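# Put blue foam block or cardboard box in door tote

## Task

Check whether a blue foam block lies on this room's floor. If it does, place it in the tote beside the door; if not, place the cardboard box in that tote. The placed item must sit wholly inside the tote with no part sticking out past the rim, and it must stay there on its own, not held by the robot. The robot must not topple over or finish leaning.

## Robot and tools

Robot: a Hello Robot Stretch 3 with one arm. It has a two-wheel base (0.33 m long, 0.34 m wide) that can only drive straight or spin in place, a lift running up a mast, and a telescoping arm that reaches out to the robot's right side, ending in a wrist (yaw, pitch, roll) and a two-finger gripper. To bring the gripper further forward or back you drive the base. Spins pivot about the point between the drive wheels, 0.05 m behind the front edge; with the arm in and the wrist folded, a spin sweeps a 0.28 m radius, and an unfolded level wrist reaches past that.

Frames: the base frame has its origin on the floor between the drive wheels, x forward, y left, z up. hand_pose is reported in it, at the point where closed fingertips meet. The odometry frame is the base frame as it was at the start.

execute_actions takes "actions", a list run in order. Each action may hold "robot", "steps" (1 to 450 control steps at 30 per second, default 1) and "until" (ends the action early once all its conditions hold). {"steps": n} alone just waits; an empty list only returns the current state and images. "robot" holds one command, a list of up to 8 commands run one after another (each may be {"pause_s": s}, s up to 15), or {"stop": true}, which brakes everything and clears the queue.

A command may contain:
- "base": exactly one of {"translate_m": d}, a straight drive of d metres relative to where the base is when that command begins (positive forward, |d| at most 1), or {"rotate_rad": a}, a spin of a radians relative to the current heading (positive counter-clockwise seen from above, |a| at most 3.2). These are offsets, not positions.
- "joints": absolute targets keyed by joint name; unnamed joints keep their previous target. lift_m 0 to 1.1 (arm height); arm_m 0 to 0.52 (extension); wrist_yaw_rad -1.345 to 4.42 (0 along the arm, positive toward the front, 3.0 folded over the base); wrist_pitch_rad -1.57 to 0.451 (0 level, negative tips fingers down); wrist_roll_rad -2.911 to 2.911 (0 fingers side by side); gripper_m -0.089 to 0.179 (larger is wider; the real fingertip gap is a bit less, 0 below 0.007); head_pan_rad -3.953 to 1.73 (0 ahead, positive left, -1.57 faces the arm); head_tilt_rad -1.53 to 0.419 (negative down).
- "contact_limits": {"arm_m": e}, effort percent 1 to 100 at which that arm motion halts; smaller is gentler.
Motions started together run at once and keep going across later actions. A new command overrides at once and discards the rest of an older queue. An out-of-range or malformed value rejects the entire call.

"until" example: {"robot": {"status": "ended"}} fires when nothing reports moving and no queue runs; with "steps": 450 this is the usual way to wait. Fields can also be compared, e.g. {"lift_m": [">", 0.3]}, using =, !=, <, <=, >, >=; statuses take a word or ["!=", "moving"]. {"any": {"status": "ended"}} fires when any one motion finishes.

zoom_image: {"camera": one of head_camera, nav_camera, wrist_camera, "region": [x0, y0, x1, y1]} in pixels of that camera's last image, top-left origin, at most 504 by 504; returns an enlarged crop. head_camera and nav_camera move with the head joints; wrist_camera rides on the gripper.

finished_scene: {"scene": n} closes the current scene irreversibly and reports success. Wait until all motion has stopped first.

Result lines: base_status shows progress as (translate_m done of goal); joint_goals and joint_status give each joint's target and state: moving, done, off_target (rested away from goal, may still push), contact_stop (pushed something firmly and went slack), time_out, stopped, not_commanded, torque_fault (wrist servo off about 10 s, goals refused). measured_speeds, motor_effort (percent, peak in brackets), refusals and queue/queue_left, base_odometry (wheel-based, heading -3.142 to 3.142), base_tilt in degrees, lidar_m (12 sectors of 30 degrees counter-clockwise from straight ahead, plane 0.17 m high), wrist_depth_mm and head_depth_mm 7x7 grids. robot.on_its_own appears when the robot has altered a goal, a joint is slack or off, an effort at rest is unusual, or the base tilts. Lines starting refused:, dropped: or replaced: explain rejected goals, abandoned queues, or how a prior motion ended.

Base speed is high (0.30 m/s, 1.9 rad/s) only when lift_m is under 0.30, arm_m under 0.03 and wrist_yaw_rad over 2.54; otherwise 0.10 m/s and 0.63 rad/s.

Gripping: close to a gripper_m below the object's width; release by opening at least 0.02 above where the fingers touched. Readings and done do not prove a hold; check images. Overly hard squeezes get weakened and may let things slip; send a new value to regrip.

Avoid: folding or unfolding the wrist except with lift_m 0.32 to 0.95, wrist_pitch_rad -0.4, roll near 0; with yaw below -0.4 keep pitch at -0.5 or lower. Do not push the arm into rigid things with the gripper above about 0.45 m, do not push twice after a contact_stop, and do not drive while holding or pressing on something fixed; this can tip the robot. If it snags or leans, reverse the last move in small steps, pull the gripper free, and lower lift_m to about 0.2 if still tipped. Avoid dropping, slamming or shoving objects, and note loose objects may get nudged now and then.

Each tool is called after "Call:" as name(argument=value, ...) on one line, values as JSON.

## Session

Call:
execute_actions(actions=[{"robot":{"joints":{"head_pan_rad":0,"head_tilt_rad":-0.6,"lift_m":0.27}},"steps":100,"until":{"robot":{"status":"ended"}}}])

Call:
execute_actions(actions=[{"robot":{"joints":{"head_pan_rad":-1.57}},"steps":100,"until":{"robot":{"status":"ended"}}}])

Call:
execute_actions(actions=[{"robot":{"joints":{"head_pan_rad":-3.14}},"steps":100,"until":{"robot":{"status":"ended"}}}])

Call:
execute_actions(actions=[{"robot":{"joints":{"head_pan_rad":1.4}},"steps":150,"until":{"robot":{"status":"ended"}}}])

Scene clock: 1.83 s.
robot.base_odometry: x=+0.000 y=+0.000 heading=+0.000 (m, m, rad; robot's odometry frame)
robot.turned_by_wheels: +0.000 (rad since the last result)
robot.turned_by_imu: +0.000 (rad since the last result)
robot.base_tilt: forward=+1.1 right=+0.4 (deg)
robot.lidar_m: 2.03 1.12 0.82 0.80 0.83 1.15 1.38 1.32 0.97 0.94 0.98 1.35
robot.head_depth_mm: 1658 1822 2039 2215 1779 1484 1240 / 1660 1840 2042 2217 1744 1479 1236 / 1680 1853 2052 2246 1813 1472 1226 / 1680 1853 2071 2253 1812 1462 1229 / 1705 1877 2108 2272 1798 1460 1225 / 1726 1902 2124 2277 1806 1457 1223 / 1734 1901 2143 2284 1795 1454 1225
robot.base_status: not_commanded
robot.joint_positions: lift_m=+0.270 arm_m=+0.002 wrist_yaw_rad=+3.044 wrist_pitch_rad=-0.510 wrist_roll_rad=+0.012 gripper_m=+0.037 head_pan_rad=-0.002 head_tilt_rad=-0.592
robot.joint_goals: lift_m=+0.270 arm_m=+0.002 wrist_yaw_rad=+3.044 wrist_pitch_rad=-0.510 wrist_roll_rad=+0.012 gripper_m=+0.037 head_pan_rad=+0.000 head_tilt_rad=-0.600
robot.joint_status: lift_m=done arm_m=not_commanded wrist_yaw_rad=not_commanded wrist_pitch_rad=not_commanded wrist_roll_rad=not_commanded gripper_m=not_commanded head_pan_rad=done head_tilt_rad=done
robot.measured_speeds: translate_m=+0.000 rotate_rad=+0.000 lift_m=+0.000 arm_m=+0.000 wrist_yaw_rad=+0.000 wrist_pitch_rad=+0.000 wrist_roll_rad=+0.000 head_pan_rad=+0.000 head_tilt_rad=+0.000
robot: refusals=0 queue=done queue_left=0
robot.motor_effort: left_wheel=+0(0) right_wheel=+0(0) lift_m=+19(21) arm_m=+0(0) wrist_yaw_rad=+0(1) wrist_pitch_rad=+6(6) wrist_roll_rad=+0(0) gripper_m=-1(1) head_pan_rad=+1(3) head_tilt_rad=-3(26) (%)
robot.hand_pose: x=-0.0006 y=+0.0637 z=+0.2627 quat_wxyz=(+0.213, +0.696, +0.144, +0.671) (m; robot's base frame)
robot.wrist_depth_mm: 747 756 777 787 798 814 833 / 835 819 839 837 866 850 832 / 723 710 716 692 691 677 671 / 594 586 578 575 572 562 554 / 504 518 - - 485 481 476 / 450 - - - 411 418 418 / - - - - 375 375 370
pictures: head_camera (sideways: a quarter turn clockwise sets it upright), nav_camera (sideways: a quarter turn counterclockwise sets it upright), wrist_camera
Images, in order (width x height): head_camera 896x504, nav_camera 672x504, wrist_camera 644x364.

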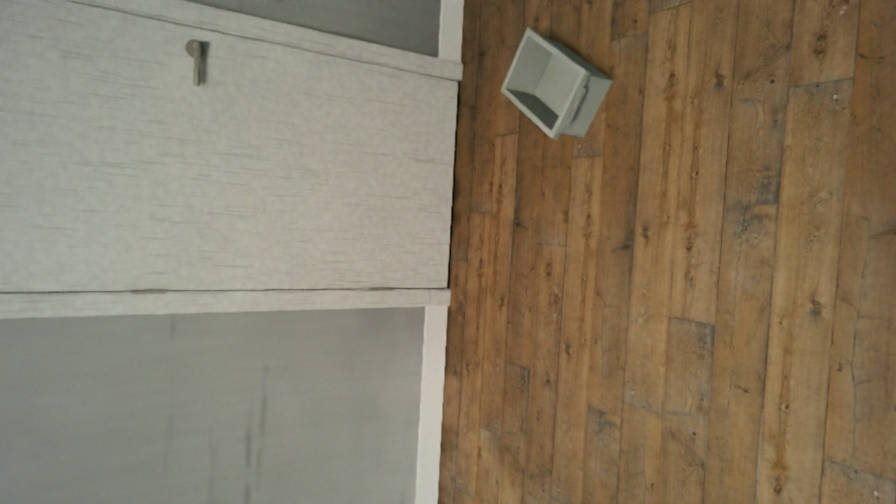

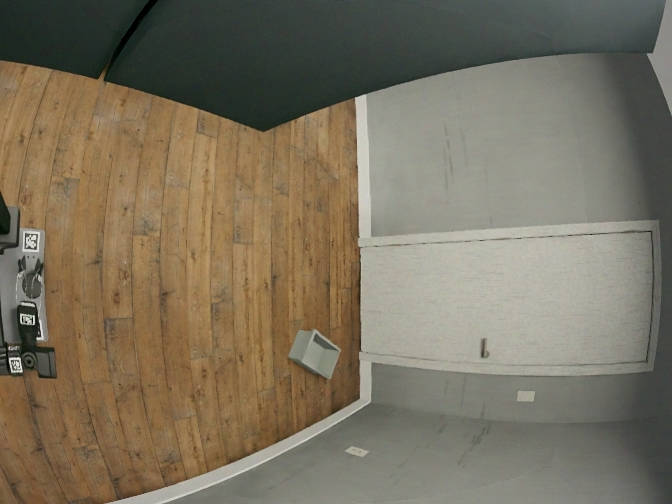

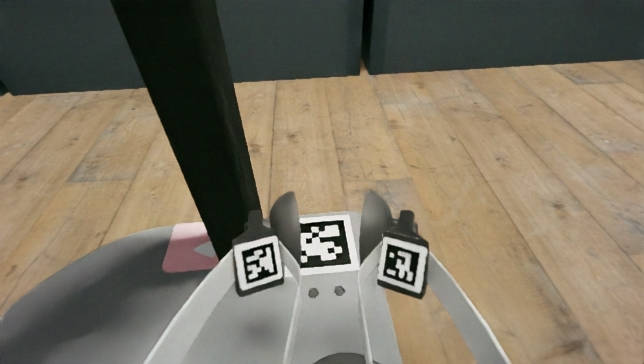

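Scene clock: 3.20 s.
robot.base_odometry: x=+0.000 y=+0.000 heading=+0.000 (m, m, rad; robot's odometry frame)
robot.turned_by_wheels: +0.000 (rad since the last result)
robot.turned_by_imu: +0.000 (rad since the last result)
robot.base_tilt: forward=+1.1 right=+0.4 (deg)
robot.lidar_m: 2.03 1.12 0.83 0.80 0.83 1.15 1.38 1.32 0.97 0.94 0.98 1.35
robot.head_depth_mm: 749 823 914 1029 1179 1360 1240 / 754 829 925 1041 1192 1367 1242 / 758 837 928 1052 1206 1381 1232 / 767 845 936 1063 1219 1394 1235 / 768 848 945 1068 1234 1385 1229 / 776 855 957 1084 1249 1404 1226 / 781 862 964 1092 1257 1405 1221
robot.base_status: not_commanded
robot.joint_positions: lift_m=+0.270 arm_m=+0.002 wrist_yaw_rad=+3.044 wrist_pitch_rad=-0.510 wrist_roll_rad=+0.012 gripper_m=+0.037 head_pan_rad=-1.563 head_tilt_rad=-0.592
robot.joint_goals: lift_m=+0.270 arm_m=+0.002 wrist_yaw_rad=+3.044 wrist_pitch_rad=-0.510 wrist_roll_rad=+0.012 gripper_m=+0.037 head_pan_rad=-1.570 head_tilt_rad=-0.600
robot.joint_status: lift_m=done arm_m=not_commanded wrist_yaw_rad=not_commanded wrist_pitch_rad=not_commanded wrist_roll_rad=not_commanded gripper_m=not_commanded head_pan_rad=done head_tilt_rad=done
robot.measured_speeds: translate_m=+0.000 rotate_rad=+0.000 lift_m=+0.000 arm_m=+0.000 wrist_yaw_rad=+0.000 wrist_pitch_rad=+0.000 wrist_roll_rad=+0.000 head_pan_rad=+0.000 head_tilt_rad=+0.000
robot: refusals=0 queue=done queue_left=0
robot.motor_effort: left_wheel=+0(0) right_wheel=+0(1) lift_m=+20(19) arm_m=+1(0) wrist_yaw_rad=+0(0) wrist_pitch_rad=+6(6) wrist_roll_rad=+0(0) gripper_m=+0(1) head_pan_rad=-3(43) head_tilt_rad=-3(2) (%)
robot.hand_pose: x=-0.0006 y=+0.0637 z=+0.2627 quat_wxyz=(+0.213, +0.696, +0.144, +0.671) (m; robot's base frame)
robot.wrist_depth_mm: 749 752 774 790 816 818 833 / 819 820 845 842 856 848 841 / 728 708 723 693 683 670 666 / 595 584 584 571 571 560 559 / 508 517 - - 484 478 477 / 451 - - - 415 420 417 / - - - - 378 372 369
pictures: head_camera (sideways: a quarter turn clockwise sets it upright), nav_camera (sideways: a quarter turn counterclockwise sets it upright), wrist_camera
Images, in order (width x height): head_camera 896x504, nav_camera 672x504, wrist_camera 644x364.

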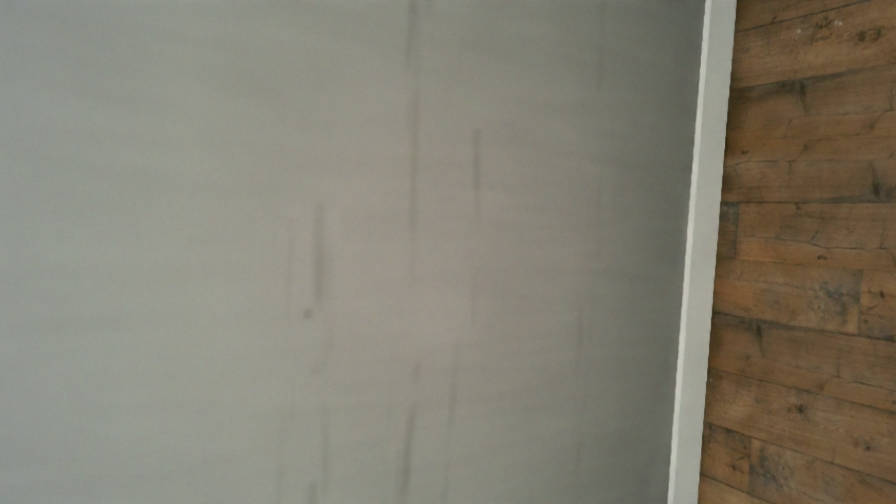

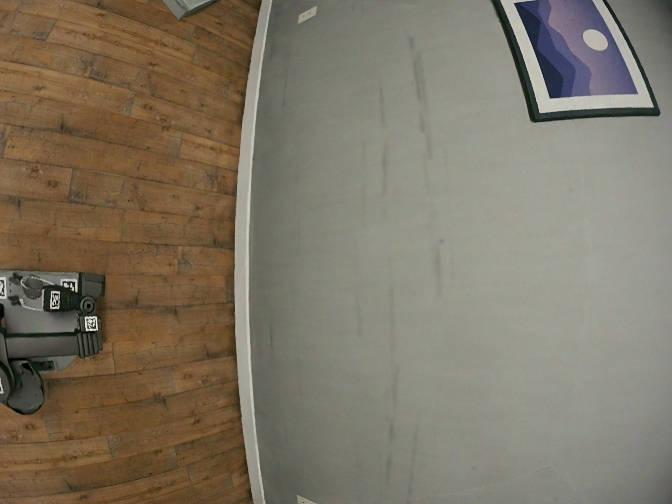

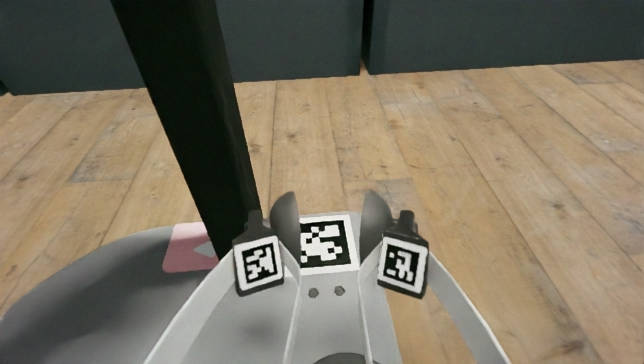

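Scene clock: 4.57 s.
robot.base_odometry: x=+0.000 y=+0.000 heading=+0.000 (m, m, rad; robot's odometry frame)
robot.turned_by_wheels: +0.000 (rad since the last result)
robot.turned_by_imu: +0.000 (rad since the last result)
robot.base_tilt: forward=+1.1 right=+0.4 (deg)
robot.lidar_m: 2.03 1.12 0.82 0.80 0.83 1.15 1.38 1.32 0.97 0.94 0.98 1.35
robot.head_depth_mm: 1402 1549 1721 1934 1829 1474 1240 / 1418 1557 1728 1945 1812 1465 1231 / 1417 1499 1666 1893 1792 1468 1235 / 1434 1510 1688 1908 1772 1451 1228 / 1439 1536 1704 1911 1777 1462 1227 / 1451 1543 1721 1935 1796 1457 1224 / 1469 1529 1641 1826 1786 1446 1228
robot.base_status: not_commanded
robot.joint_positions: lift_m=+0.270 arm_m=+0.002 wrist_yaw_rad=+3.044 wrist_pitch_rad=-0.510 wrist_roll_rad=+0.012 gripper_m=+0.037 head_pan_rad=-3.133 head_tilt_rad=-0.592
robot.joint_goals: lift_m=+0.270 arm_m=+0.002 wrist_yaw_rad=+3.044 wrist_pitch_rad=-0.510 wrist_roll_rad=+0.012 gripper_m=+0.037 head_pan_rad=-3.140 head_tilt_rad=-0.600
robot.joint_status: lift_m=done arm_m=not_commanded wrist_yaw_rad=not_commanded wrist_pitch_rad=not_commanded wrist_roll_rad=not_commanded gripper_m=not_commanded head_pan_rad=done head_tilt_rad=done
robot.measured_speeds: translate_m=+0.000 rotate_rad=+0.000 lift_m=+0.000 arm_m=+0.000 wrist_yaw_rad=+0.000 wrist_pitch_rad=+0.000 wrist_roll_rad=+0.000 head_pan_rad=+0.000 head_tilt_rad=+0.000
robot: refusals=0 queue=done queue_left=0
robot.motor_effort: left_wheel=+0(0) right_wheel=+0(0) lift_m=+19(19) arm_m=+0(0) wrist_yaw_rad=-1(0) wrist_pitch_rad=+6(6) wrist_roll_rad=+0(0) gripper_m=-1(0) head_pan_rad=-4(43) head_tilt_rad=-3(2) (%)
robot.hand_pose: x=-0.0006 y=+0.0637 z=+0.2627 quat_wxyz=(+0.213, +0.696, +0.144, +0.671) (m; robot's base frame)
robot.wrist_depth_mm: 741 746 774 782 801 820 846 / 820 817 838 849 862 858 837 / 725 705 717 694 684 685 663 / 593 592 581 575 570 563 562 / 504 513 - - 482 481 478 / 452 - - - 412 422 415 / - - - - 377 374 370
pictures: head_camera (sideways: a quarter turn clockwise sets it upright), nav_camera (sideways: a quarter turn counterclockwise sets it upright), wrist_camera
Images, in order (width x height): head_camera 896x504, nav_camera 672x504, wrist_camera 644x364.

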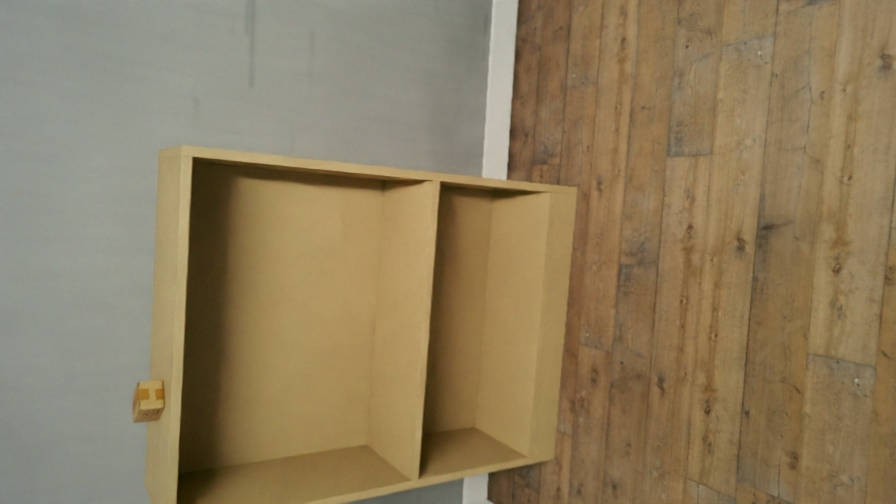

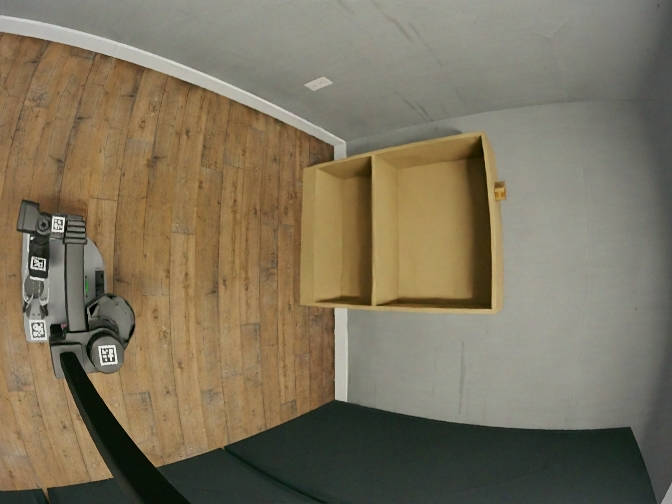

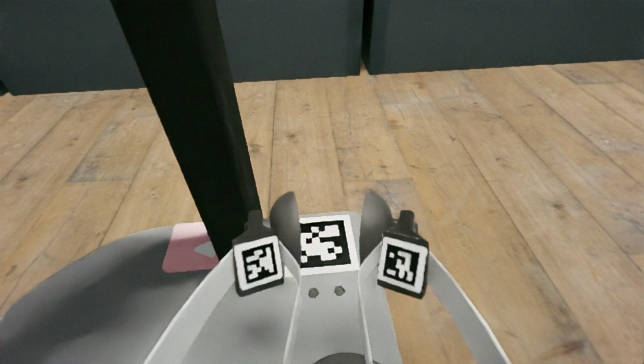

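Scene clock: 7.33 s.
robot.base_odometry: x=+0.000 y=+0.000 heading=+0.000 (m, m, rad; robot's odometry frame)
robot.turned_by_wheels: +0.000 (rad since the last result)
robot.turned_by_imu: +0.000 (rad since the last result)
robot.base_tilt: forward=+1.1 right=+0.5 (deg)
robot.lidar_m: 2.03 1.12 0.82 0.80 0.83 1.15 1.39 1.32 0.97 0.94 0.98 1.36
robot.head_depth_mm: 666 738 828 940 1089 1299 1238 / 660 731 817 924 1072 1272 1237 / 662 729 817 911 1055 1245 1235 / 643 711 793 909 1051 1242 1235 / 637 702 783 881 1014 1197 1226 / 630 694 773 870 996 1166 1226 / 625 685 761 858 981 1146 1219
robot.base_status: not_commanded
robot.joint_positions: lift_m=+0.270 arm_m=+0.002 wrist_yaw_rad=+3.044 wrist_pitch_rad=-0.510 wrist_roll_rad=+0.012 gripper_m=+0.037 head_pan_rad=+1.393 head_tilt_rad=-0.592
robot.joint_goals: lift_m=+0.270 arm_m=+0.002 wrist_yaw_rad=+3.044 wrist_pitch_rad=-0.510 wrist_roll_rad=+0.012 gripper_m=+0.037 head_pan_rad=+1.400 head_tilt_rad=-0.600
robot.joint_status: lift_m=done arm_m=not_commanded wrist_yaw_rad=not_commanded wrist_pitch_rad=not_commanded wrist_roll_rad=not_commanded gripper_m=not_commanded head_pan_rad=done head_tilt_rad=done
robot.measured_speeds: translate_m=+0.000 rotate_rad=+0.000 lift_m=+0.000 arm_m=+0.000 wrist_yaw_rad=+0.000 wrist_pitch_rad=+0.000 wrist_roll_rad=+0.000 head_pan_rad=+0.000 head_tilt_rad=+0.000
robot: refusals=0 queue=done queue_left=0
robot.motor_effort: left_wheel=+0(0) right_wheel=+1(0) lift_m=+19(19) arm_m=+0(0) wrist_yaw_rad=-1(0) wrist_pitch_rad=+6(6) wrist_roll_rad=+0(0) gripper_m=+0(0) head_pan_rad=+4(43) head_tilt_rad=-3(2) (%)
robot.hand_pose: x=-0.0006 y=+0.0637 z=+0.2627 quat_wxyz=(+0.213, +0.696, +0.144, +0.671) (m; robot's base frame)
robot.wrist_depth_mm: 739 751 768 792 819 822 836 / 816 817 835 868 851 854 832 / 711 720 717 696 685 679 659 / 590 588 580 574 573 564 554 / 509 517 - - 484 481 474 / 448 - - - 413 417 414 / - - - - 376 373 370
pictures: head_camera (sideways: a quarter turn clockwise sets it upright), nav_camera (sideways: a quarter turn counterclockwise sets it upright), wrist_camera
Images, in order (width x height): head_camera 896x504, nav_camera 672x504, wrist_camera 644x364.

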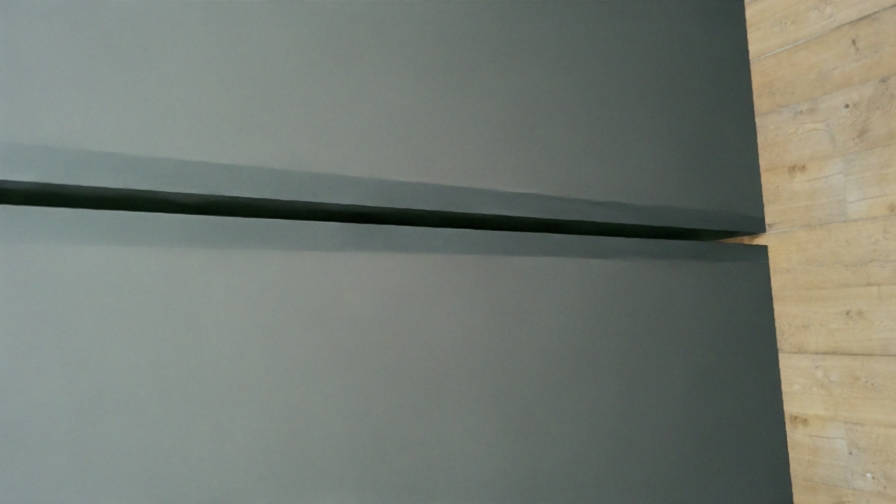

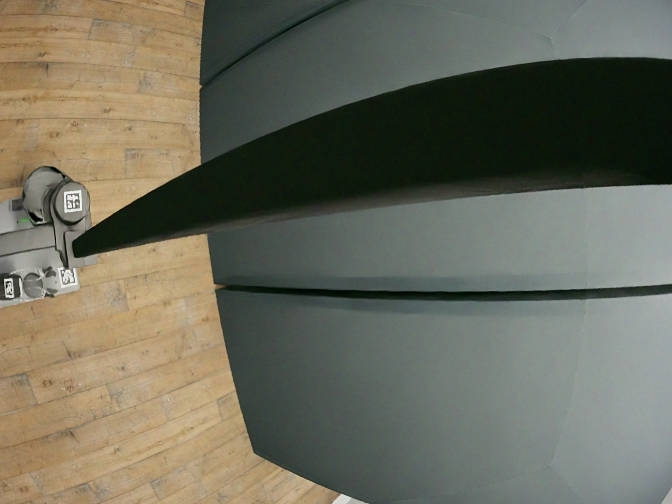

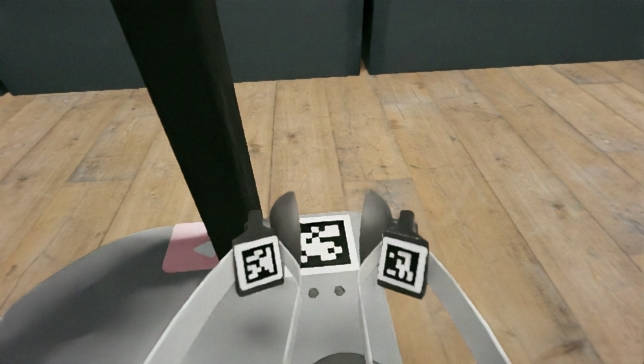

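Call:
execute_actions(actions=[{"robot":[{"base":{"rotate_rad":0.1},"joints":{"head_pan_rad":0.0,"head_tilt_rad":-0.6}},{"base":{"translate_m":1.0}},{"base":{"translate_m":0.55}},{"base":{"rotate_rad":1.45}},{"base":{"translate_m":1.0}},{"base":{"translate_m":0.6},"joints":{"head_pan_rad":1.2}}],"steps":450,"until":{"robot":{"status":"ended"}}},{"steps":450,"until":{"robot":{"status":"ended"}}}])

Scene clock: 30.27 s.
robot.base_odometry: x=+1.576 y=+1.754 heading=+1.550 (m, m, rad; robot's odometry frame)
robot.turned_by_wheels: +1.550 (rad since the last result)
robot.turned_by_imu: +1.572 (rad since the last result)
robot.base_tilt: forward=+1.1 right=+0.4 (deg)
robot.lidar_m: 1.90 1.65 2.33 2.35 1.41 0.71 1.89 0.71 0.52 0.50 0.52 0.70
robot.head_depth_mm: 2849 2952 3051 2358 1835 1479 1241 / 3130 3423 3459 2388 1817 1470 1236 / 3009 3298 3488 2362 1813 1471 1238 / 2912 3064 3196 2343 1799 1460 1227 / 2797 3045 3273 2363 1799 1460 1226 / 2724 2912 3142 2342 1787 1449 1225 / 2647 2772 3091 2304 1795 1447 1215
robot.base_status: done (translate_m +0.6000 of +0.6000)
robot.joint_positions: lift_m=+0.270 arm_m=+0.002 wrist_yaw_rad=+3.044 wrist_pitch_rad=-0.510 wrist_roll_rad=+0.012 gripper_m=+0.037 head_pan_rad=+1.193 head_tilt_rad=-0.594
robot.joint_goals: lift_m=+0.270 arm_m=+0.002 wrist_yaw_rad=+3.044 wrist_pitch_rad=-0.510 wrist_roll_rad=+0.012 gripper_m=+0.037 head_pan_rad=+1.200 head_tilt_rad=-0.600
robot.joint_status: lift_m=done arm_m=not_commanded wrist_yaw_rad=not_commanded wrist_pitch_rad=not_commanded wrist_roll_rad=not_commanded gripper_m=not_commanded head_pan_rad=done head_tilt_rad=done
robot.measured_speeds: translate_m=+0.000 rotate_rad=+0.000 lift_m=+0.000 arm_m=+0.000 wrist_yaw_rad=+0.000 wrist_pitch_rad=+0.000 wrist_roll_rad=+0.000 head_pan_rad=+0.000 head_tilt_rad=+0.000
robot: refusals=0 queue=done queue_left=0
robot.motor_effort: left_wheel=-2(7) right_wheel=+3(12) lift_m=+19(19) arm_m=+0(0) wrist_yaw_rad=+0(0) wrist_pitch_rad=+6(6) wrist_roll_rad=+0(0) gripper_m=+0(0) head_pan_rad=+3(44) head_tilt_rad=-1(2) (%)
robot.hand_pose: x=-0.0006 y=+0.0637 z=+0.2627 quat_wxyz=(+0.213, +0.696, +0.144, +0.671) (m; robot's base frame)
robot.wrist_depth_mm: - - - - - - - / 777 877 880 893 863 843 859 / 676 711 722 695 686 681 672 / 585 588 579 578 564 560 554 / 503 515 - - 481 479 477 / 452 - - - 411 421 421 / - - - - 373 370 370
pictures: head_camera (sideways: a quarter turn clockwise sets it upright), nav_camera (sideways: a quarter turn counterclockwise sets it upright), wrist_camera
Images, in order (width x height): head_camera 896x504, nav_camera 672x504, wrist_camera 644x364.

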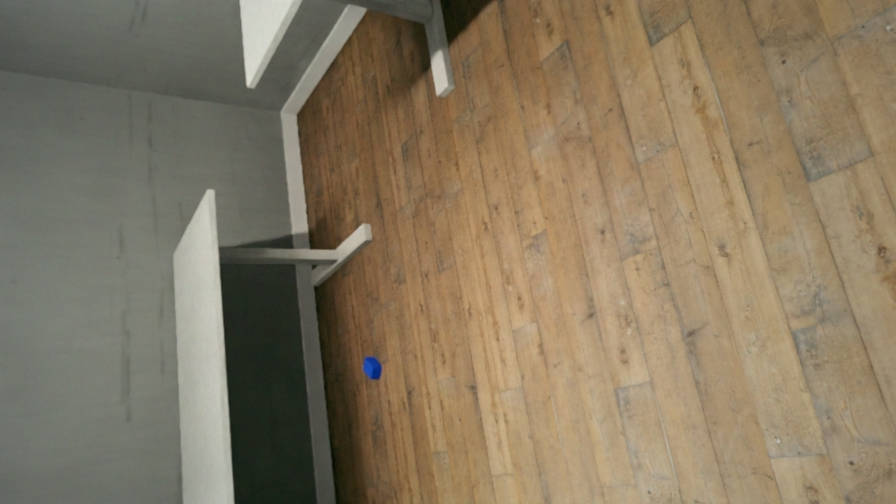

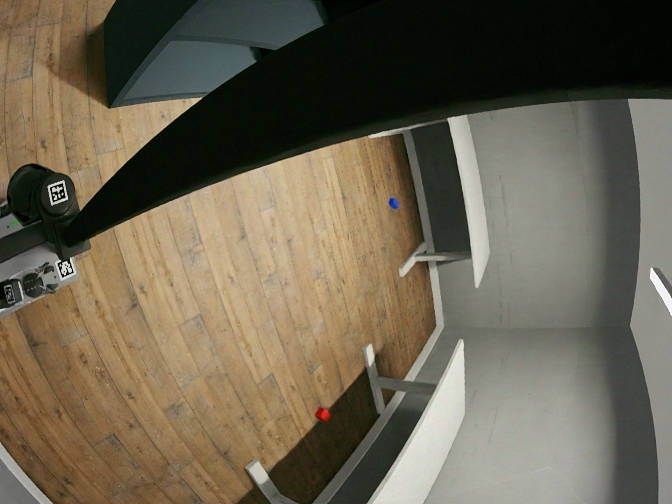

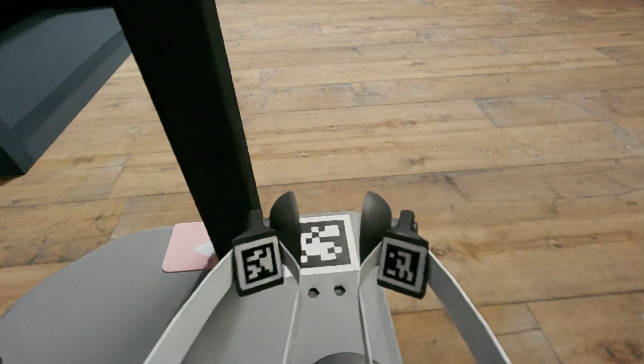

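Call:
execute_actions(actions=[{"robot":[{"base":{"translate_m":0.55}},{"base":{"rotate_rad":1.55},"joints":{"head_pan_rad":0.0,"head_tilt_rad":-0.7}},{"base":{"translate_m":1.0}},{"base":{"translate_m":0.7}}],"steps":450,"until":{"robot":{"status":"ended"}}}])

Scene clock: 45.63 s.
robot.base_odometry: x=-0.111 y=+2.375 heading=+3.100 (m, m, rad; robot's odometry frame)
robot.turned_by_wheels: +1.550 (rad since the last result)
robot.turned_by_imu: +1.571 (rad since the last result)
robot.base_tilt: forward=+1.1 right=+0.6 (deg)
robot.lidar_m: 1.57 1.36 1.27 1.16 1.16 1.65 2.20 1.55 1.52 0.99 1.49 1.17
robot.head_depth_mm: 1290 1447 1235 996 1656 1373 1178 / 1301 1449 1225 988 1568 1371 1180 / 1300 1454 1229 988 1647 1370 1177 / 1303 1461 1221 1024 1645 1376 1173 / 1311 1470 1215 1019 1635 1368 1175 / 1319 1468 1208 1015 1634 1360 1170 / 1319 1474 1200 1010 1634 1357 1164
robot.base_status: done (translate_m +0.7000 of +0.7000)
robot.joint_positions: lift_m=+0.270 arm_m=+0.002 wrist_yaw_rad=+3.044 wrist_pitch_rad=-0.510 wrist_roll_rad=+0.012 gripper_m=+0.037 head_pan_rad=+0.007 head_tilt_rad=-0.692
robot.joint_goals: lift_m=+0.270 arm_m=+0.002 wrist_yaw_rad=+3.044 wrist_pitch_rad=-0.510 wrist_roll_rad=+0.012 gripper_m=+0.037 head_pan_rad=+0.000 head_tilt_rad=-0.700
robot.joint_status: lift_m=done arm_m=not_commanded wrist_yaw_rad=not_commanded wrist_pitch_rad=not_commanded wrist_roll_rad=not_commanded gripper_m=not_commanded head_pan_rad=done head_tilt_rad=done
robot.measured_speeds: translate_m=+0.000 rotate_rad=+0.000 lift_m=+0.000 arm_m=+0.000 wrist_yaw_rad=+0.000 wrist_pitch_rad=+0.000 wrist_roll_rad=+0.000 head_pan_rad=+0.000 head_tilt_rad=+0.000
robot: refusals=0 queue=done queue_left=0
robot.motor_effort: left_wheel=-2(7) right_wheel=+3(12) lift_m=+19(19) arm_m=+0(0) wrist_yaw_rad=-1(0) wrist_pitch_rad=+6(6) wrist_roll_rad=+0(0) gripper_m=+0(1) head_pan_rad=-4(44) head_tilt_rad=-3(12) (%)
robot.hand_pose: x=-0.0006 y=+0.0637 z=+0.2627 quat_wxyz=(+0.213, +0.696, +0.144, +0.671) (m; robot's base frame)
robot.wrist_depth_mm: - - - - - - - / 921 912 883 871 857 849 829 / 725 716 707 694 683 680 672 / 593 585 576 572 576 561 558 / 502 514 - - 487 483 477 / 449 - - - 412 422 418 / - - - - 376 373 369
pictures: head_camera (sideways: a quarter turn clockwise sets it upright), nav_camera (sideways: a quarter turn counterclockwise sets it upright), wrist_camera
Images, in order (width x height): head_camera 896x504, nav_camera 672x504, wrist_camera 644x364.

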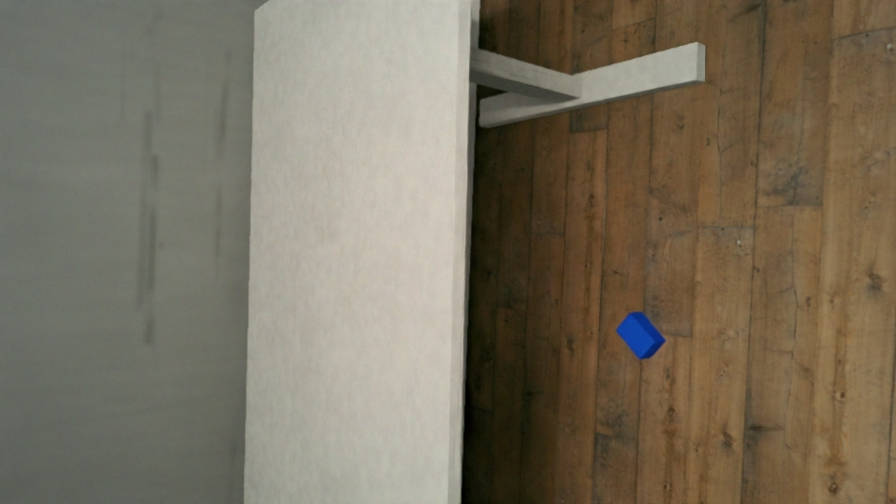

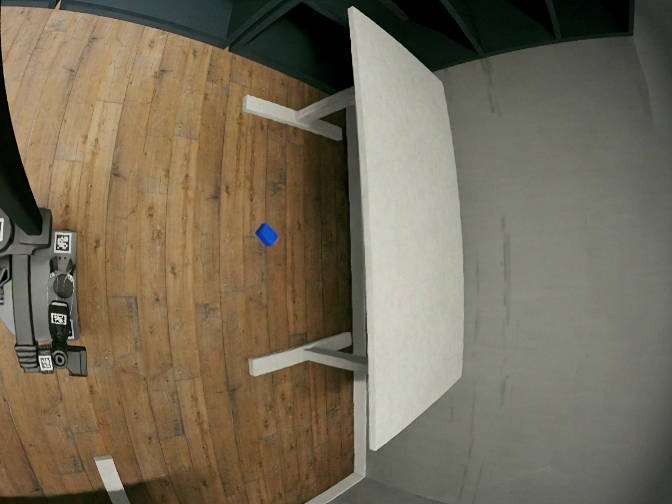

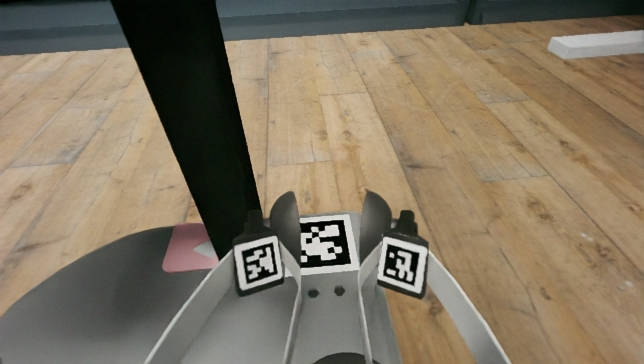

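Call:
execute_actions(actions=[{"robot":[{"base":{"translate_m":0.2}},{"base":{"rotate_rad":1.55},"joints":{"head_pan_rad":-1.4,"head_tilt_rad":-0.9}},{"base":{"translate_m":0.28},"joints":{"lift_m":0.4,"wrist_pitch_rad":-0.4,"wrist_roll_rad":0}},{"joints":{"wrist_yaw_rad":0,"gripper_m":0.15}},{"joints":{"wrist_pitch_rad":-0.9,"arm_m":0.28,"lift_m":0.2}}],"steps":450,"until":{"robot":{"status":"ended"}}}])

Scene clock: 60.57 s.
robot.base_odometry: x=-0.329 y=+2.104 heading=-1.634 (m, m, rad; robot's odometry frame)
robot.turned_by_wheels: +1.550 (rad since the last result)
robot.turned_by_imu: +1.567 (rad since the last result)
robot.base_tilt: forward=+1.0 right=+0.5 (deg)
robot.lidar_m: 1.22 0.98 1.66 2.42 1.90 1.83 1.28 1.78 1.11 1.36 1.03 0.93
robot.head_depth_mm: 1136 1114 884 771 1433 1251 1109 / 1160 1109 883 792 1426 1227 1109 / 1182 1107 882 792 1424 1224 1109 / 1202 1103 883 1551 1424 1240 1112 / 1230 1107 880 1554 1421 1245 1106 / 1246 1105 880 1505 1425 1243 1106 / 1276 1101 879 1587 1394 1246 1109
robot.base_status: done (translate_m +0.2800 of +0.2800)
robot.joint_positions: lift_m=+0.200 arm_m=+0.280 wrist_yaw_rad=+0.002 wrist_pitch_rad=-0.905 wrist_roll_rad=+0.003 gripper_m=+0.150 head_pan_rad=-1.394 head_tilt_rad=-0.889
robot.joint_goals: lift_m=+0.200 arm_m=+0.280 wrist_yaw_rad=+0.000 wrist_pitch_rad=-0.900 wrist_roll_rad=+0.000 gripper_m=+0.150 head_pan_rad=-1.400 head_tilt_rad=-0.900
robot.joint_status: lift_m=done arm_m=done wrist_yaw_rad=done wrist_pitch_rad=done wrist_roll_rad=done gripper_m=done head_pan_rad=done head_tilt_rad=done
robot.measured_speeds: translate_m=+0.000 rotate_rad=+0.000 lift_m=+0.000 arm_m=+0.000 wrist_yaw_rad=+0.000 wrist_pitch_rad=+0.000 wrist_roll_rad=+0.000 head_pan_rad=+0.000 head_tilt_rad=+0.000
robot: refusals=0 queue=done queue_left=0
robot.motor_effort: left_wheel=-2(8) right_wheel=+3(12) lift_m=+20(28) arm_m=+5(7) wrist_yaw_rad=-2(4) wrist_pitch_rad=+3(10) wrist_roll_rad=-2(3) gripper_m=+1(83) head_pan_rad=-4(42) head_tilt_rad=-3(15) (%)
robot.hand_pose: x=-0.0214 y=-0.5639 z=+0.1224 quat_wxyz=(+0.635, +0.309, -0.636, -0.310) (m; robot's base frame)
robot.wrist_depth_mm: 409 404 401 395 393 388 382 / 373 367 365 354 353 354 350 / 342 338 334 289 324 326 323 / 315 313 310 305 307 303 301 / 293 297 289 286 284 288 281 / 277 267 270 267 267 261 262 / 257 257 254 252 250 250 249
pictures: head_camera (sideways: a quarter turn clockwise sets it upright), nav_camera (sideways: a quarter turn counterclockwise sets it upright), wrist_camera
Images, in order (width x height): head_camera 896x504, nav_camera 672x504, wrist_camera 644x364.

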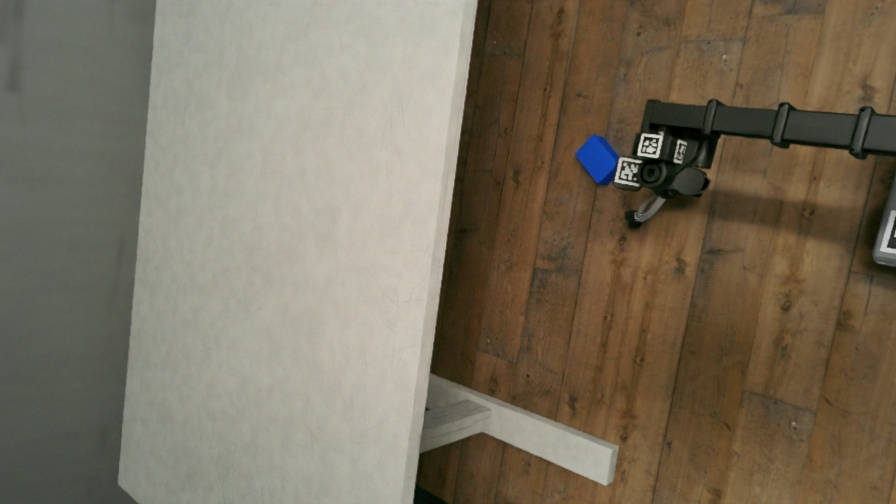

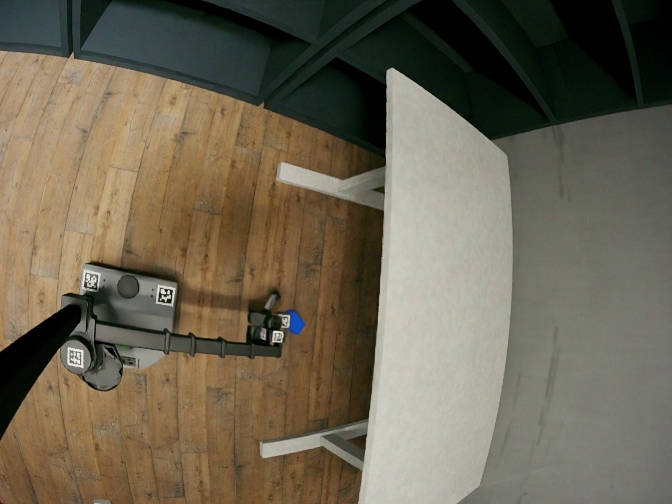

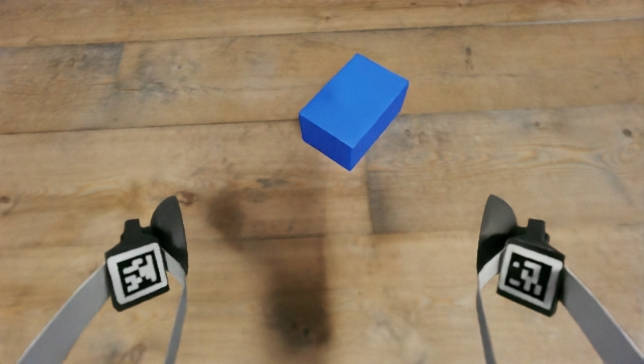

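Call:
execute_actions(actions=[{"robot":[{"base":{"translate_m":-0.015},"joints":{"arm_m":0.425}},{"joints":{"lift_m":0.11}},{"joints":{"gripper_m":0.03}},{"pause_s":0.5},{"joints":{"lift_m":0.25}}],"steps":400,"until":{"robot":{"status":"ended"}}}])

Scene clock: 68.77 s.
robot.base_odometry: x=-0.328 y=+2.119 heading=-1.634 (m, m, rad; robot's odometry frame)
robot.turned_by_wheels: +0.000 (rad since the last result)
robot.turned_by_imu: -0.001 (rad since the last result)
robot.base_tilt: forward=+1.1 right=+0.5 (deg)
robot.lidar_m: 1.22 0.99 1.66 2.42 1.89 1.80 1.27 1.76 1.10 0.65 1.03 0.94
robot.head_depth_mm: 1136 1107 884 772 1432 1249 1110 / 1160 1105 885 789 1471 1254 1104 / 1182 1109 881 790 1395 1246 1106 / 1200 1105 880 1556 1431 1249 1107 / 1224 1104 881 1559 1423 1249 1112 / 1251 1101 879 1546 1421 1242 1112 / 1274 1096 878 1545 1407 1247 1111
robot.base_status: done (translate_m -0.0150 of -0.0150)
robot.joint_positions: lift_m=+0.250 arm_m=+0.425 wrist_yaw_rad=+0.002 wrist_pitch_rad=-0.907 wrist_roll_rad=+0.003 gripper_m=+0.034 head_pan_rad=-1.394 head_tilt_rad=-0.889
robot.joint_goals: lift_m=+0.250 arm_m=+0.425 wrist_yaw_rad=+0.000 wrist_pitch_rad=-0.900 wrist_roll_rad=+0.000 gripper_m=+0.033 head_pan_rad=-1.400 head_tilt_rad=-0.900
robot.joint_status: lift_m=done arm_m=done wrist_yaw_rad=done wrist_pitch_rad=done wrist_roll_rad=done gripper_m=done head_pan_rad=done head_tilt_rad=done
robot.measured_speeds: translate_m=+0.000 rotate_rad=+0.000 lift_m=+0.000 arm_m=+0.000 wrist_yaw_rad=+0.000 wrist_pitch_rad=+0.000 wrist_roll_rad=+0.000 head_pan_rad=+0.000 head_tilt_rad=+0.000
robot: refusals=0 queue=done queue_left=0
robot.motor_effort: left_wheel=-2(5) right_wheel=+3(5) lift_m=+26(26) arm_m=+4(2) wrist_yaw_rad=-2(2) wrist_pitch_rad=+4(4) wrist_roll_rad=-2(2) gripper_m=-19(93) head_pan_rad=-3(4) head_tilt_rad=-4(4) (%)
robot.hand_pose: x=-0.0214 y=-0.7085 z=+0.1719 quat_wxyz=(+0.635, +0.310, -0.636, -0.310) (m; robot's base frame)
robot.wrist_depth_mm: 478 473 464 465 459 457 445 / 436 432 425 425 421 415 411 / 402 395 396 388 388 384 379 / 369 365 366 159 162 355 353 / 345 342 340 147 147 331 329 / 323 322 310 137 305 312 308 / 302 302 298 290 294 295 291
pictures: head_camera (sideways: a quarter turn clockwise sets it upright), nav_camera (sideways: a quarter turn counterclockwise sets it upright), wrist_camera
Images, in order (width x height): head_camera 896x504, nav_camera 672x504, wrist_camera 644x364.

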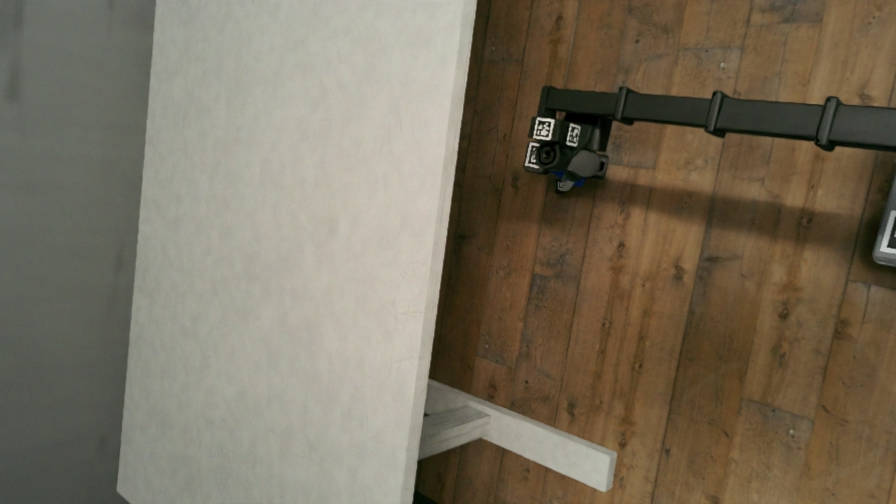

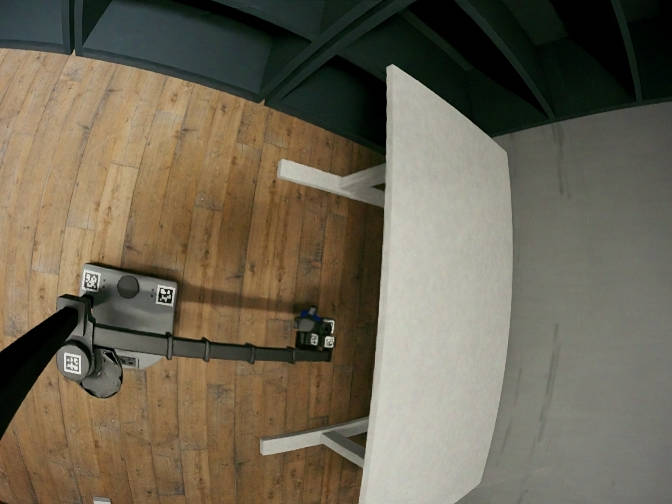

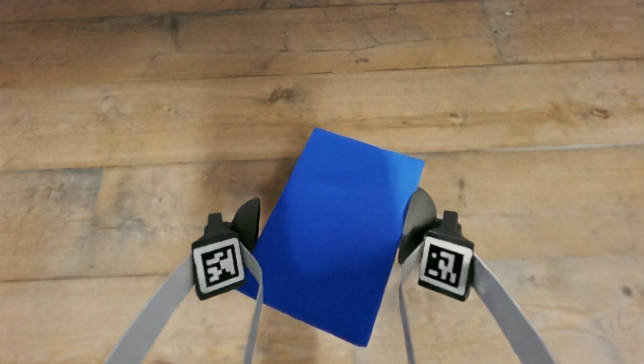

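Call:
execute_actions(actions=[{"robot":[{"joints":{"arm_m":0.0,"lift_m":0.4,"wrist_pitch_rad":-0.4}},{"joints":{"wrist_yaw_rad":3.0}},{"joints":{"lift_m":0.29,"head_pan_rad":0,"head_tilt_rad":-0.7}},{"base":{"rotate_rad":1.55}},{"base":{"translate_m":1.0}},{"base":{"translate_m":0.9}},{"base":{"rotate_rad":-1.55}}],"steps":450,"until":{"robot":{"status":"ended"}}},{"steps":450,"until":{"robot":{"status":"ended"}}}])

Scene clock: 92.10 s.
robot.base_odometry: x=+1.566 y=+1.960 heading=-1.634 (m, m, rad; robot's odometry frame)
robot.turned_by_wheels: +0.000 (rad since the last result)
robot.turned_by_imu: +0.002 (rad since the last result)
robot.base_tilt: forward=+1.0 right=+0.5 (deg)
robot.lidar_m: 2.26 0.76 0.54 0.51 0.52 0.69 1.74 1.44 2.19 2.81 1.53 0.87
robot.head_depth_mm: 2474 2750 2472 1288 1281 1303 1176 / 2477 2777 2706 2024 1599 1364 1173 / 2460 2764 2602 2038 1629 1362 1173 / 2455 2754 2571 2037 1629 1356 1168 / 2481 2810 2682 2019 1621 1357 1169 / 2152 2177 2212 1949 1617 1352 1171 / 1442 1511 1518 1540 1513 1347 1163
robot.base_status: done (rotate_rad -1.5499 of -1.5500)
robot.joint_positions: lift_m=+0.290 arm_m=+0.003 wrist_yaw_rad=+2.998 wrist_pitch_rad=-0.422 wrist_roll_rad=+0.003 gripper_m=+0.034 head_pan_rad=-0.007 head_tilt_rad=-0.704
robot.joint_goals: lift_m=+0.290 arm_m=+0.000 wrist_yaw_rad=+3.000 wrist_pitch_rad=-0.400 wrist_roll_rad=+0.000 gripper_m=+0.033 head_pan_rad=+0.000 head_tilt_rad=-0.700
robot.joint_status: lift_m=done arm_m=done wrist_yaw_rad=done wrist_pitch_rad=done wrist_roll_rad=done gripper_m=done head_pan_rad=done head_tilt_rad=done
robot.measured_speeds: translate_m=+0.000 rotate_rad=+0.000 lift_m=+0.000 arm_m=+0.000 wrist_yaw_rad=+0.000 wrist_pitch_rad=+0.000 wrist_roll_rad=+0.000 head_pan_rad=+0.000 head_tilt_rad=+0.000
robot: refusals=0 queue=done queue_left=0
robot.motor_effort: left_wheel=+1(8) right_wheel=-2(12) lift_m=+19(26) arm_m=-4(4) wrist_yaw_rad=+2(5) wrist_pitch_rad=+12(14) wrist_roll_rad=-2(2) gripper_m=-19(20) head_pan_rad=+4(44) head_tilt_rad=+1(14) (%)
robot.hand_pose: x=+0.0109 y=+0.0741 z=+0.3020 quat_wxyz=(+0.198, +0.701, +0.098, +0.678) (m; robot's base frame)
robot.wrist_depth_mm: 452 - 491 512 537 570 595 / 492 - 540 563 594 626 668 / 540 559 599 603 656 698 732 / 585 604 640 159 162 674 662 / 580 572 - 147 147 564 555 / 495 507 - 137 454 478 475 / 441 - - 130 420 421 416
pictures: head_camera (sideways: a quarter turn clockwise sets it upright), nav_camera (sideways: a quarter turn counterclockwise sets it upright), wrist_camera
Images, in order (width x height): head_camera 896x504, nav_camera 672x504, wrist_camera 644x364.

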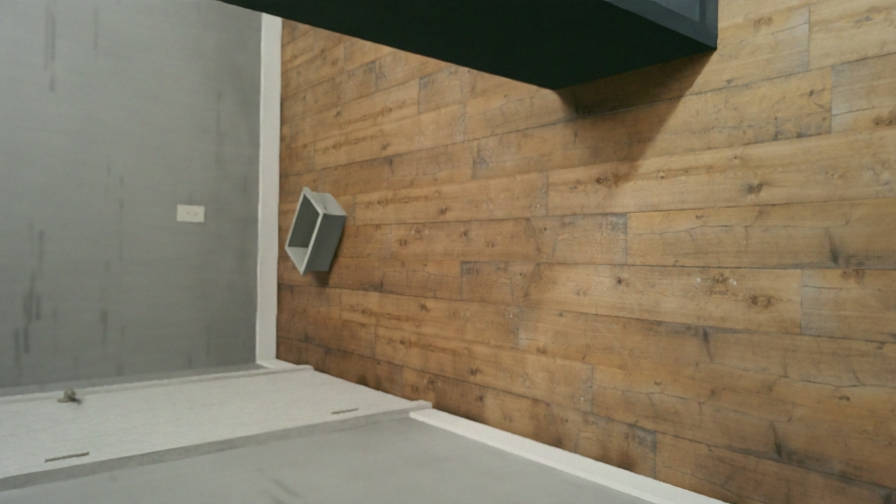

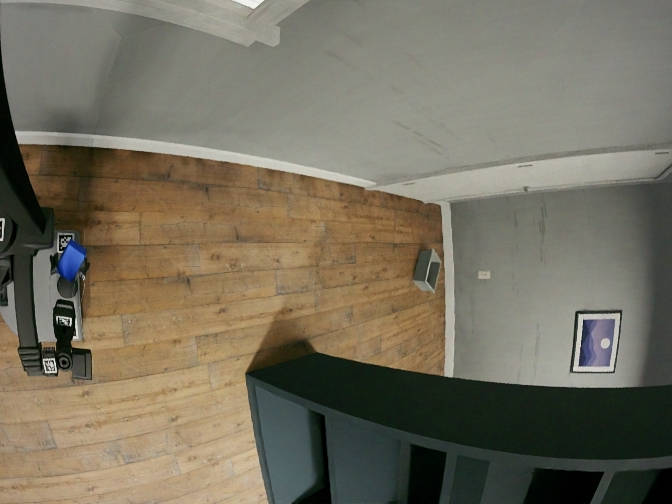

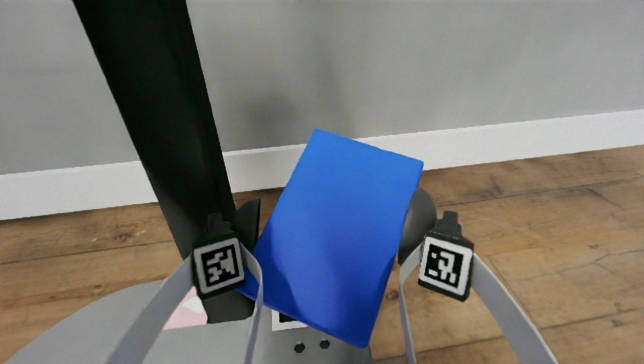

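Call:
execute_actions(actions=[{"robot":[{"base":{"rotate_rad":0.04}},{"base":{"translate_m":1.0}},{"base":{"translate_m":0.7}}],"steps":450,"until":{"robot":{"status":"ended"}}}])

Scene clock: 102.47 s.
robot.base_odometry: x=+1.527 y=+0.261 heading=-1.594 (m, m, rad; robot's odometry frame)
robot.turned_by_wheels: +0.040 (rad since the last result)
robot.turned_by_imu: +0.043 (rad since the last result)
robot.base_tilt: forward=+1.0 right=+0.5 (deg)
robot.lidar_m: 1.22 0.70 0.51 0.48 0.53 0.72 2.02 0.69 0.73 2.02 1.74 1.27
robot.head_depth_mm: 998 1120 1272 1479 1618 1368 1174 / 1004 1129 1274 1481 1639 1371 1174 / 1007 1129 1287 1503 1631 1336 1149 / 1011 1133 1297 1505 1622 1330 1173 / 1016 1142 1302 1517 1620 1357 1168 / 1021 1143 1302 1533 1615 1354 1163 / 1026 1151 1285 1387 1408 1310 1165
robot.base_status: done (translate_m +0.7000 of +0.7000)
robot.joint_positions: lift_m=+0.290 arm_m=+0.003 wrist_yaw_rad=+2.998 wrist_pitch_rad=-0.422 wrist_roll_rad=+0.003 gripper_m=+0.034 head_pan_rad=-0.007 head_tilt_rad=-0.703
robot.joint_goals: lift_m=+0.290 arm_m=+0.000 wrist_yaw_rad=+3.000 wrist_pitch_rad=-0.400 wrist_roll_rad=+0.000 gripper_m=+0.033 head_pan_rad=+0.000 head_tilt_rad=-0.700
robot.joint_status: lift_m=done arm_m=done wrist_yaw_rad=done wrist_pitch_rad=done wrist_roll_rad=done gripper_m=done head_pan_rad=done head_tilt_rad=done
robot.measured_speeds: translate_m=+0.000 rotate_rad=+0.000 lift_m=+0.000 arm_m=+0.000 wrist_yaw_rad=+0.000 wrist_pitch_rad=+0.000 wrist_roll_rad=+0.000 head_pan_rad=+0.000 head_tilt_rad=+0.000
robot: refusals=0 queue=done queue_left=0
robot.motor_effort: left_wheel=-2(6) right_wheel=+3(9) lift_m=+19(20) arm_m=-4(4) wrist_yaw_rad=+1(1) wrist_pitch_rad=+11(11) wrist_roll_rad=-2(2) gripper_m=-19(19) head_pan_rad=+4(3) head_tilt_rad=+2(2) (%)
robot.hand_pose: x=+0.0109 y=+0.0741 z=+0.3020 quat_wxyz=(+0.198, +0.701, +0.098, +0.678) (m; robot's base frame)
robot.wrist_depth_mm: 465 - 493 483 514 526 541 / 506 - 537 536 563 582 610 / 553 578 594 585 623 660 678 / 599 628 640 159 163 675 669 / 583 572 - 147 147 564 559 / 492 503 - 137 457 483 479 / 437 - - 130 418 419 418
pictures: head_camera (sideways: a quarter turn clockwise sets it upright), nav_camera (sideways: a quarter turn counterclockwise sets it upright), wrist_camera
Images, in order (width x height): head_camera 896x504, nav_camera 672x504, wrist_camera 644x364.

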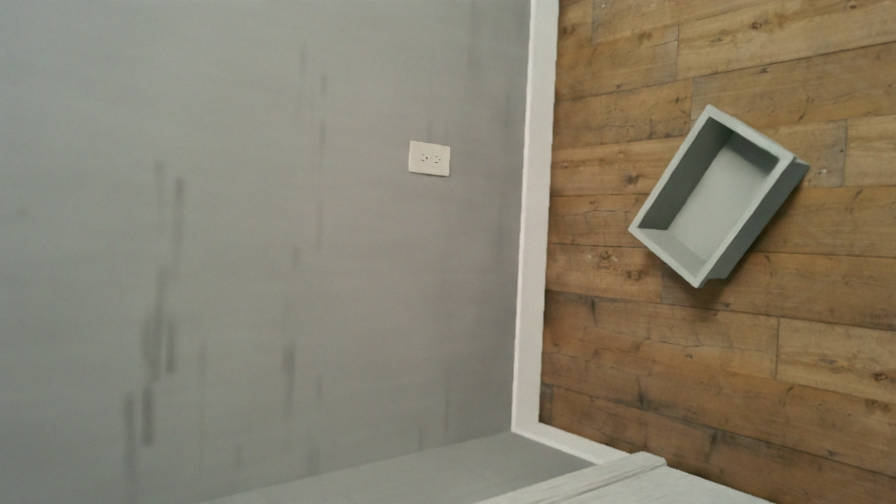

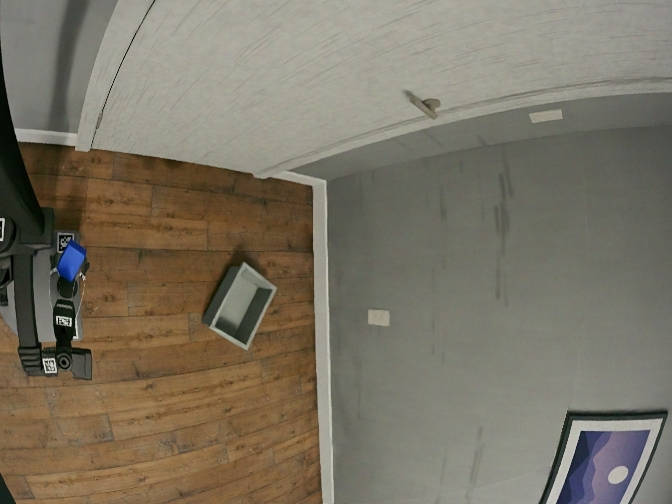

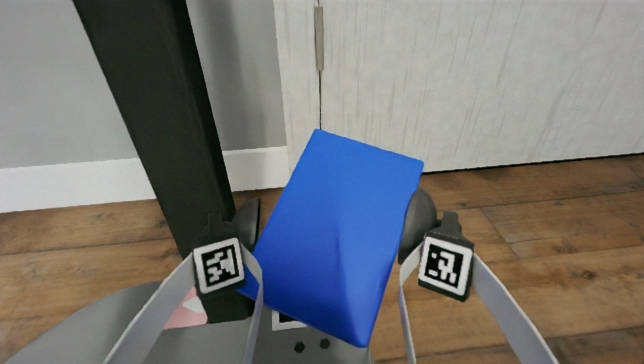

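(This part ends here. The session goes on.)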